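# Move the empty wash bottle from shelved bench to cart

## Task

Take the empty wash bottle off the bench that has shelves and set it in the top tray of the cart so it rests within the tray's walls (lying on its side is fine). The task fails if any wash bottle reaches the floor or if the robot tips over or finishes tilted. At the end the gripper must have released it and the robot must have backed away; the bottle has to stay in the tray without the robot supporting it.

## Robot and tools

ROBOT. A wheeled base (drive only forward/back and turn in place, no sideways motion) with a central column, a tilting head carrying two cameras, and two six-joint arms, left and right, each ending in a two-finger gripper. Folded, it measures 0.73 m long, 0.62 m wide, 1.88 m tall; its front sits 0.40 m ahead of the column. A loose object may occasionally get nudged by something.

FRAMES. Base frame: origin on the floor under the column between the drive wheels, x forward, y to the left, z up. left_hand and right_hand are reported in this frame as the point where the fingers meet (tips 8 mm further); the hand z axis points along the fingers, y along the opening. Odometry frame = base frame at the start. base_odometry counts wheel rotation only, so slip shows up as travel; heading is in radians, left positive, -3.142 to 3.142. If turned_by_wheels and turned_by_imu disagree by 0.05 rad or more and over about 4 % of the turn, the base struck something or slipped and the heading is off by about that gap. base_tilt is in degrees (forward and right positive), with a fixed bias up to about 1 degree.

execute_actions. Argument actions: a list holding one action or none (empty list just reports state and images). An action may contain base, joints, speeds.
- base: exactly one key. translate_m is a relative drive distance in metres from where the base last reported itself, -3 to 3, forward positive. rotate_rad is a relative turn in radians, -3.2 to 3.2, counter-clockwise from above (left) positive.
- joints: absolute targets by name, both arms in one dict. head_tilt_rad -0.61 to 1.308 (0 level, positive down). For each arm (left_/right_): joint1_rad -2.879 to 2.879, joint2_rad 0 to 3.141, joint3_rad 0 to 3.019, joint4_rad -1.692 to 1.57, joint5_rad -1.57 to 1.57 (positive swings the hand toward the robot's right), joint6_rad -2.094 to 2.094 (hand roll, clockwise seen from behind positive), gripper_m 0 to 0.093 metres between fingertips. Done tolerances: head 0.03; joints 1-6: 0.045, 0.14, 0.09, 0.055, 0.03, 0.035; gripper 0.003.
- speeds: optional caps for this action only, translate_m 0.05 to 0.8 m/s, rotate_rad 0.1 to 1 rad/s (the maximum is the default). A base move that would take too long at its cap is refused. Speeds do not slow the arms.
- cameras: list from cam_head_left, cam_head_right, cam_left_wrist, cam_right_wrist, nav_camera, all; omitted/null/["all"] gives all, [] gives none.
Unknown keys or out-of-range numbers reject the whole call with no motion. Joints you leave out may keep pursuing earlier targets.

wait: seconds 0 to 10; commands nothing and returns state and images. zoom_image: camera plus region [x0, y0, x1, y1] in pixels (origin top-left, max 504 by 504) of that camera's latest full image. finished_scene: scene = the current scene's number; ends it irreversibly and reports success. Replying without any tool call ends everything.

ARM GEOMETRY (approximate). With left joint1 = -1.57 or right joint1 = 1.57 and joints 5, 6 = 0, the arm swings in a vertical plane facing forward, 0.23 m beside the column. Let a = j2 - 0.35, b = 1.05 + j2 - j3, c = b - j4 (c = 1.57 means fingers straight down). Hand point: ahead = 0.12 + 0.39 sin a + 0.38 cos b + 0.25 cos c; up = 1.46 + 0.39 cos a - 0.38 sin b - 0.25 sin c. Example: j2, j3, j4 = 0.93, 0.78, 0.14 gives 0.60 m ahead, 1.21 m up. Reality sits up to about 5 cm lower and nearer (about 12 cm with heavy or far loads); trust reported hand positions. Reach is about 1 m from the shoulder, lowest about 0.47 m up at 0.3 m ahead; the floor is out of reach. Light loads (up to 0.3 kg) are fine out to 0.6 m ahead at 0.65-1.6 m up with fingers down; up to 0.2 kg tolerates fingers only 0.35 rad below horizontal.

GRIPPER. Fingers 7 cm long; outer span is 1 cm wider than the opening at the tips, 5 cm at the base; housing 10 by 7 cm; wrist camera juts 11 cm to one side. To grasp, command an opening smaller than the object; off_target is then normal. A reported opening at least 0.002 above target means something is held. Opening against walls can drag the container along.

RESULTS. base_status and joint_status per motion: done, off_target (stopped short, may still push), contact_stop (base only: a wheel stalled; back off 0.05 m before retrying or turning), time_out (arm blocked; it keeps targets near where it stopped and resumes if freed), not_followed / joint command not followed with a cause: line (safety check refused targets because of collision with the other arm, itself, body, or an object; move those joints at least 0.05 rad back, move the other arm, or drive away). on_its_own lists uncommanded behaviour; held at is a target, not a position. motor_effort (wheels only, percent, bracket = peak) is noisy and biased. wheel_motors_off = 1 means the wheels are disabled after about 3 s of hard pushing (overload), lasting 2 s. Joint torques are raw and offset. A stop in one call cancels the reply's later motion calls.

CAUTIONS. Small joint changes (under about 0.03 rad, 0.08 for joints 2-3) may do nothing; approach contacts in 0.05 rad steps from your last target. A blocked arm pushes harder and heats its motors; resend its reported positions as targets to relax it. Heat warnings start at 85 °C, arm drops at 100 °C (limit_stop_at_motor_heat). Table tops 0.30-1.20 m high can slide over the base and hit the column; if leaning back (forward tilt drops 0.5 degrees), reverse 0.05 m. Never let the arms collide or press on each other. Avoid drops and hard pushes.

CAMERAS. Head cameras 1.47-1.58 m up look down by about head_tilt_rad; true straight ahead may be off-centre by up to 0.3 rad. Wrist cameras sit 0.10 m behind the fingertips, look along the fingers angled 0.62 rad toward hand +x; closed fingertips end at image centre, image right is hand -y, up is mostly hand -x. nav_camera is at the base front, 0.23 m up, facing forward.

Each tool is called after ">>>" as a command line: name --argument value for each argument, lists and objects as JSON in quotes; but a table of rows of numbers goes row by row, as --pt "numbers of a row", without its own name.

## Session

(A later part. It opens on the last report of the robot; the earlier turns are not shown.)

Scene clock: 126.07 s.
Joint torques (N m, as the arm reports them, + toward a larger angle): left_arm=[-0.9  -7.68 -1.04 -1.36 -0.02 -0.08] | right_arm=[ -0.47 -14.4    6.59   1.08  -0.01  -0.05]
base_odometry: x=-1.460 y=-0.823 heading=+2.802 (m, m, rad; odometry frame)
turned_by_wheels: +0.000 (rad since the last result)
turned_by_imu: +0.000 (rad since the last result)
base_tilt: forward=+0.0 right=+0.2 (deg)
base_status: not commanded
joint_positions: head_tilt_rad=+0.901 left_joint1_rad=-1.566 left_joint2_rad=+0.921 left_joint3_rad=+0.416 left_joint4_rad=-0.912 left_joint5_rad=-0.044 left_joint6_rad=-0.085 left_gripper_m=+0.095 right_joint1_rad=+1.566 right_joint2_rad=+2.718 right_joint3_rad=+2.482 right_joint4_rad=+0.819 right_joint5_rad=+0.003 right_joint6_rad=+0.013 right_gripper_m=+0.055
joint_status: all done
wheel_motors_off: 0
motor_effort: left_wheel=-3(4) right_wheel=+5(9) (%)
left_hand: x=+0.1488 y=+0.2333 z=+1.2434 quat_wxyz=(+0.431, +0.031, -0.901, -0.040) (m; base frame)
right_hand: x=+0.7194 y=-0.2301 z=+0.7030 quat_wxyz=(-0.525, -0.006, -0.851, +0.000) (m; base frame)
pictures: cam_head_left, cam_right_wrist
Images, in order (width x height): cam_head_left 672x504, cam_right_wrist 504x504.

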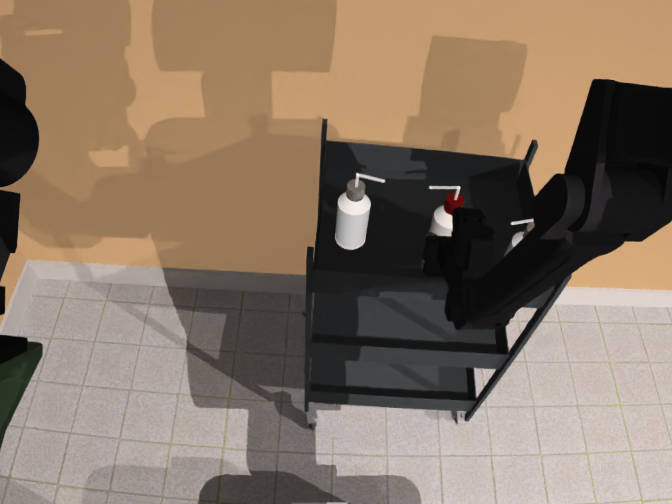

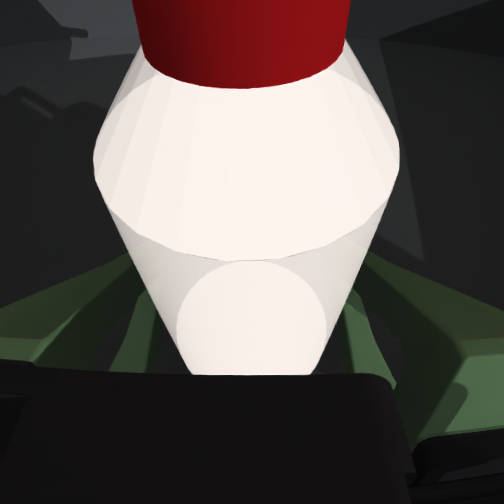

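>>> execute_actions --actions '[{"joints":{"right_gripper_m":0.078}}]' --cameras '["cam_right_wrist"]'

>>> execute_actions --actions '[{"base":{"translate_m":-0.08},"speeds":{"translate_m":0.1},"joints":{"right_joint2_rad":2.6,"right_joint3_rad":2.32,"right_joint4_rad":0.85}}]' --cameras '["cam_right_wrist"]'

>>> execute_actions --actions '[{"joints":{"right_joint2_rad":2.0,"right_joint3_rad":1.45,"right_joint4_rad":1.13}}]' --cameras '[]'

>>> execute_actions --actions '[{"base":{"translate_m":-0.3},"joints":{"head_tilt_rad":0.7}}]' --cameras '["cam_head_left"]'

Scene clock: 136.57 s.
Joint torques (N m, as the arm reports them, + toward a larger angle): left_arm=[-0.51 -7.4  -1.05 -1.44 -0.02 -0.06] | right_arm=[ -0.34 -14.63   6.58   1.06  -0.01  -0.07]
base_odometry: x=-1.460 y=-0.823 heading=+2.802 (m, m, rad; odometry frame)
turned_by_wheels: +0.000 (rad since the last result)
turned_by_imu: +0.001 (rad since the last result)
base_tilt: forward=-0.1 right=+0.2 (deg)
base_status: not commanded
joint_positions: head_tilt_rad=+0.901 left_joint1_rad=-1.566 left_joint2_rad=+0.921 left_joint3_rad=+0.416 left_joint4_rad=-0.912 left_joint5_rad=-0.044 left_joint6_rad=-0.085 left_gripper_m=+0.095 right_joint1_rad=+1.566 right_joint2_rad=+2.718 right_joint3_rad=+2.482 right_joint4_rad=+0.819 right_joint5_rad=+0.003 right_joint6_rad=+0.013 right_gripper_m=+0.078
joint_status: all done
wheel_motors_off: 0
motor_effort: left_wheel=-4(3) right_wheel=+5(5) (%)
left_hand: x=+0.1488 y=+0.2333 z=+1.2434 quat_wxyz=(+0.431, +0.031, -0.901, -0.040) (m; base frame)
right_hand: x=+0.7194 y=-0.2301 z=+0.7030 quat_wxyz=(-0.525, -0.006, -0.851, +0.000) (m; base frame)
pictures: cam_right_wrist
Images, in order (width x height): cam_right_wrist 504x504.

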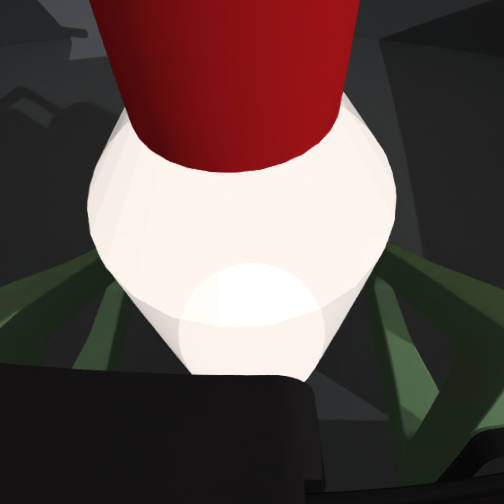

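Scene clock: 138.13 s.
Joint torques (N m, as the arm reports them, + toward a larger angle): left_arm=[-0.49 -7.83 -1.02 -1.33 -0.01 -0.06] | right_arm=[ -0.16 -15.81   4.46   2.64  -0.06  -0.05]
base_odometry: x=-1.385 y=-0.849 heading=+2.803 (m, m, rad; odometry frame)
turned_by_wheels: +0.001 (rad since the last result)
turned_by_imu: +0.001 (rad since the last result)
base_tilt: forward=+0.0 right=+0.2 (deg)
base_status: done
joint_positions: head_tilt_rad=+0.902 left_joint1_rad=-1.566 left_joint2_rad=+0.921 left_joint3_rad=+0.415 left_joint4_rad=-0.912 left_joint5_rad=-0.044 left_joint6_rad=-0.085 left_gripper_m=+0.095 right_joint1_rad=+1.566 right_joint2_rad=+2.592 right_joint3_rad=+2.319 right_joint4_rad=+0.828 right_joint5_rad=+0.004 right_joint6_rad=+0.013 right_gripper_m=+0.078
joint_status: all done
wheel_motors_off: 0
motor_effort: left_wheel=+0(36) right_wheel=-1(34) (%)
left_hand: x=+0.1484 y=+0.2333 z=+1.2435 quat_wxyz=(+0.431, +0.031, -0.901, -0.040) (m; base frame)
right_hand: x=+0.7360 y=-0.2304 z=+0.7296 quat_wxyz=(-0.514, -0.007, -0.858, +0.001) (m; base frame)
pictures: cam_right_wrist
Images, in order (width x height): cam_right_wrist 504x504.

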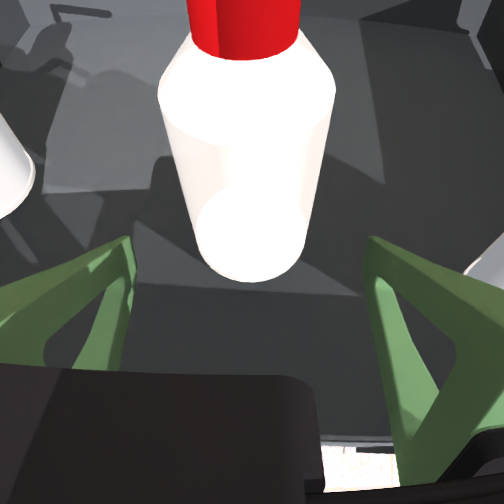

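Scene clock: 139.90 s.
Joint torques (N m, as the arm reports them, + toward a larger angle): left_arm=[-0.33 -7.68 -0.94 -1.33 -0.02 -0.05] | right_arm=[ -0.12 -17.8    2.27   2.24  -0.1   -0.04]
base_odometry: x=-1.385 y=-0.849 heading=+2.803 (m, m, rad; odometry frame)
turned_by_wheels: +0.000 (rad since the last result)
turned_by_imu: +0.000 (rad since the last result)
base_tilt: forward=-0.1 right=+0.3 (deg)
base_status: not commanded
joint_positions: head_tilt_rad=+0.902 left_joint1_rad=-1.566 left_joint2_rad=+0.921 left_joint3_rad=+0.415 left_joint4_rad=-0.912 left_joint5_rad=-0.044 left_joint6_rad=-0.085 left_gripper_m=+0.095 right_joint1_rad=+1.566 right_joint2_rad=+2.015 right_joint3_rad=+1.442 right_joint4_rad=+1.119 right_joint5_rad=+0.004 right_joint6_rad=+0.013 right_gripper_m=+0.078
joint_status: all done
wheel_motors_off: 0
motor_effort: left_wheel=+1(1) right_wheel=-1(1) (%)
left_hand: x=+0.1484 y=+0.2333 z=+1.2435 quat_wxyz=(+0.431, +0.031, -0.901, -0.040) (m; base frame)
right_hand: x=+0.7036 y=-0.2296 z=+0.9187 quat_wxyz=(-0.510, -0.007, -0.860, +0.001) (m; base frame)
pictures: none
No camera images: the call's "cameras" was empty. Leave "cameras" out to get every camera's image.

Scene clock: 141.90 s.
Joint torques (N m, as the arm reports them, + toward a larger angle): left_arm=[-0.65 -8.25 -0.91 -1.3  -0.02 -0.05] | right_arm=[  0.11 -17.24   2.13   2.18  -0.07  -0.05]
base_odometry: x=-1.102 y=-0.949 heading=+2.802 (m, m, rad; odometry frame)
turned_by_wheels: -0.001 (rad since the last result)
turned_by_imu: -0.001 (rad since the last result)
base_tilt: forward=+0.0 right=+0.2 (deg)
base_status: done
joint_positions: head_tilt_rad=+0.716 left_joint1_rad=-1.566 left_joint2_rad=+0.921 left_joint3_rad=+0.413 left_joint4_rad=-0.912 left_joint5_rad=-0.044 left_joint6_rad=-0.085 left_gripper_m=+0.095 right_joint1_rad=+1.566 right_joint2_rad=+2.008 right_joint3_rad=+1.444 right_joint4_rad=+1.119 right_joint5_rad=+0.004 right_joint6_rad=+0.013 right_gripper_m=+0.078
joint_status: all done
wheel_motors_off: 0
motor_effort: left_wheel=-1(30) right_wheel=+0(48) (%)
left_hand: x=+0.1472 y=+0.2333 z=+1.2439 quat_wxyz=(+0.432, +0.031, -0.901, -0.040) (m; base frame)
right_hand: x=+0.7084 y=-0.2295 z=+0.9231 quat_wxyz=(-0.514, -0.007, -0.858, +0.001) (m; base frame)
pictures: cam_head_left
Images, in order (width x height): cam_head_left 672x504.

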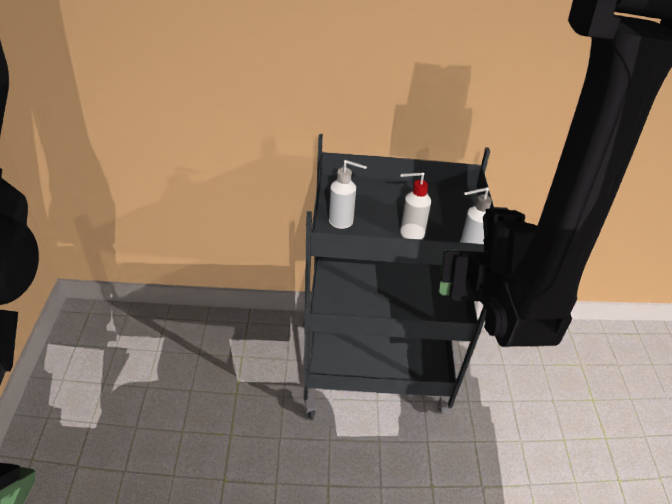

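>>> finished_scene --scene 2

The scene is finished: the task was done.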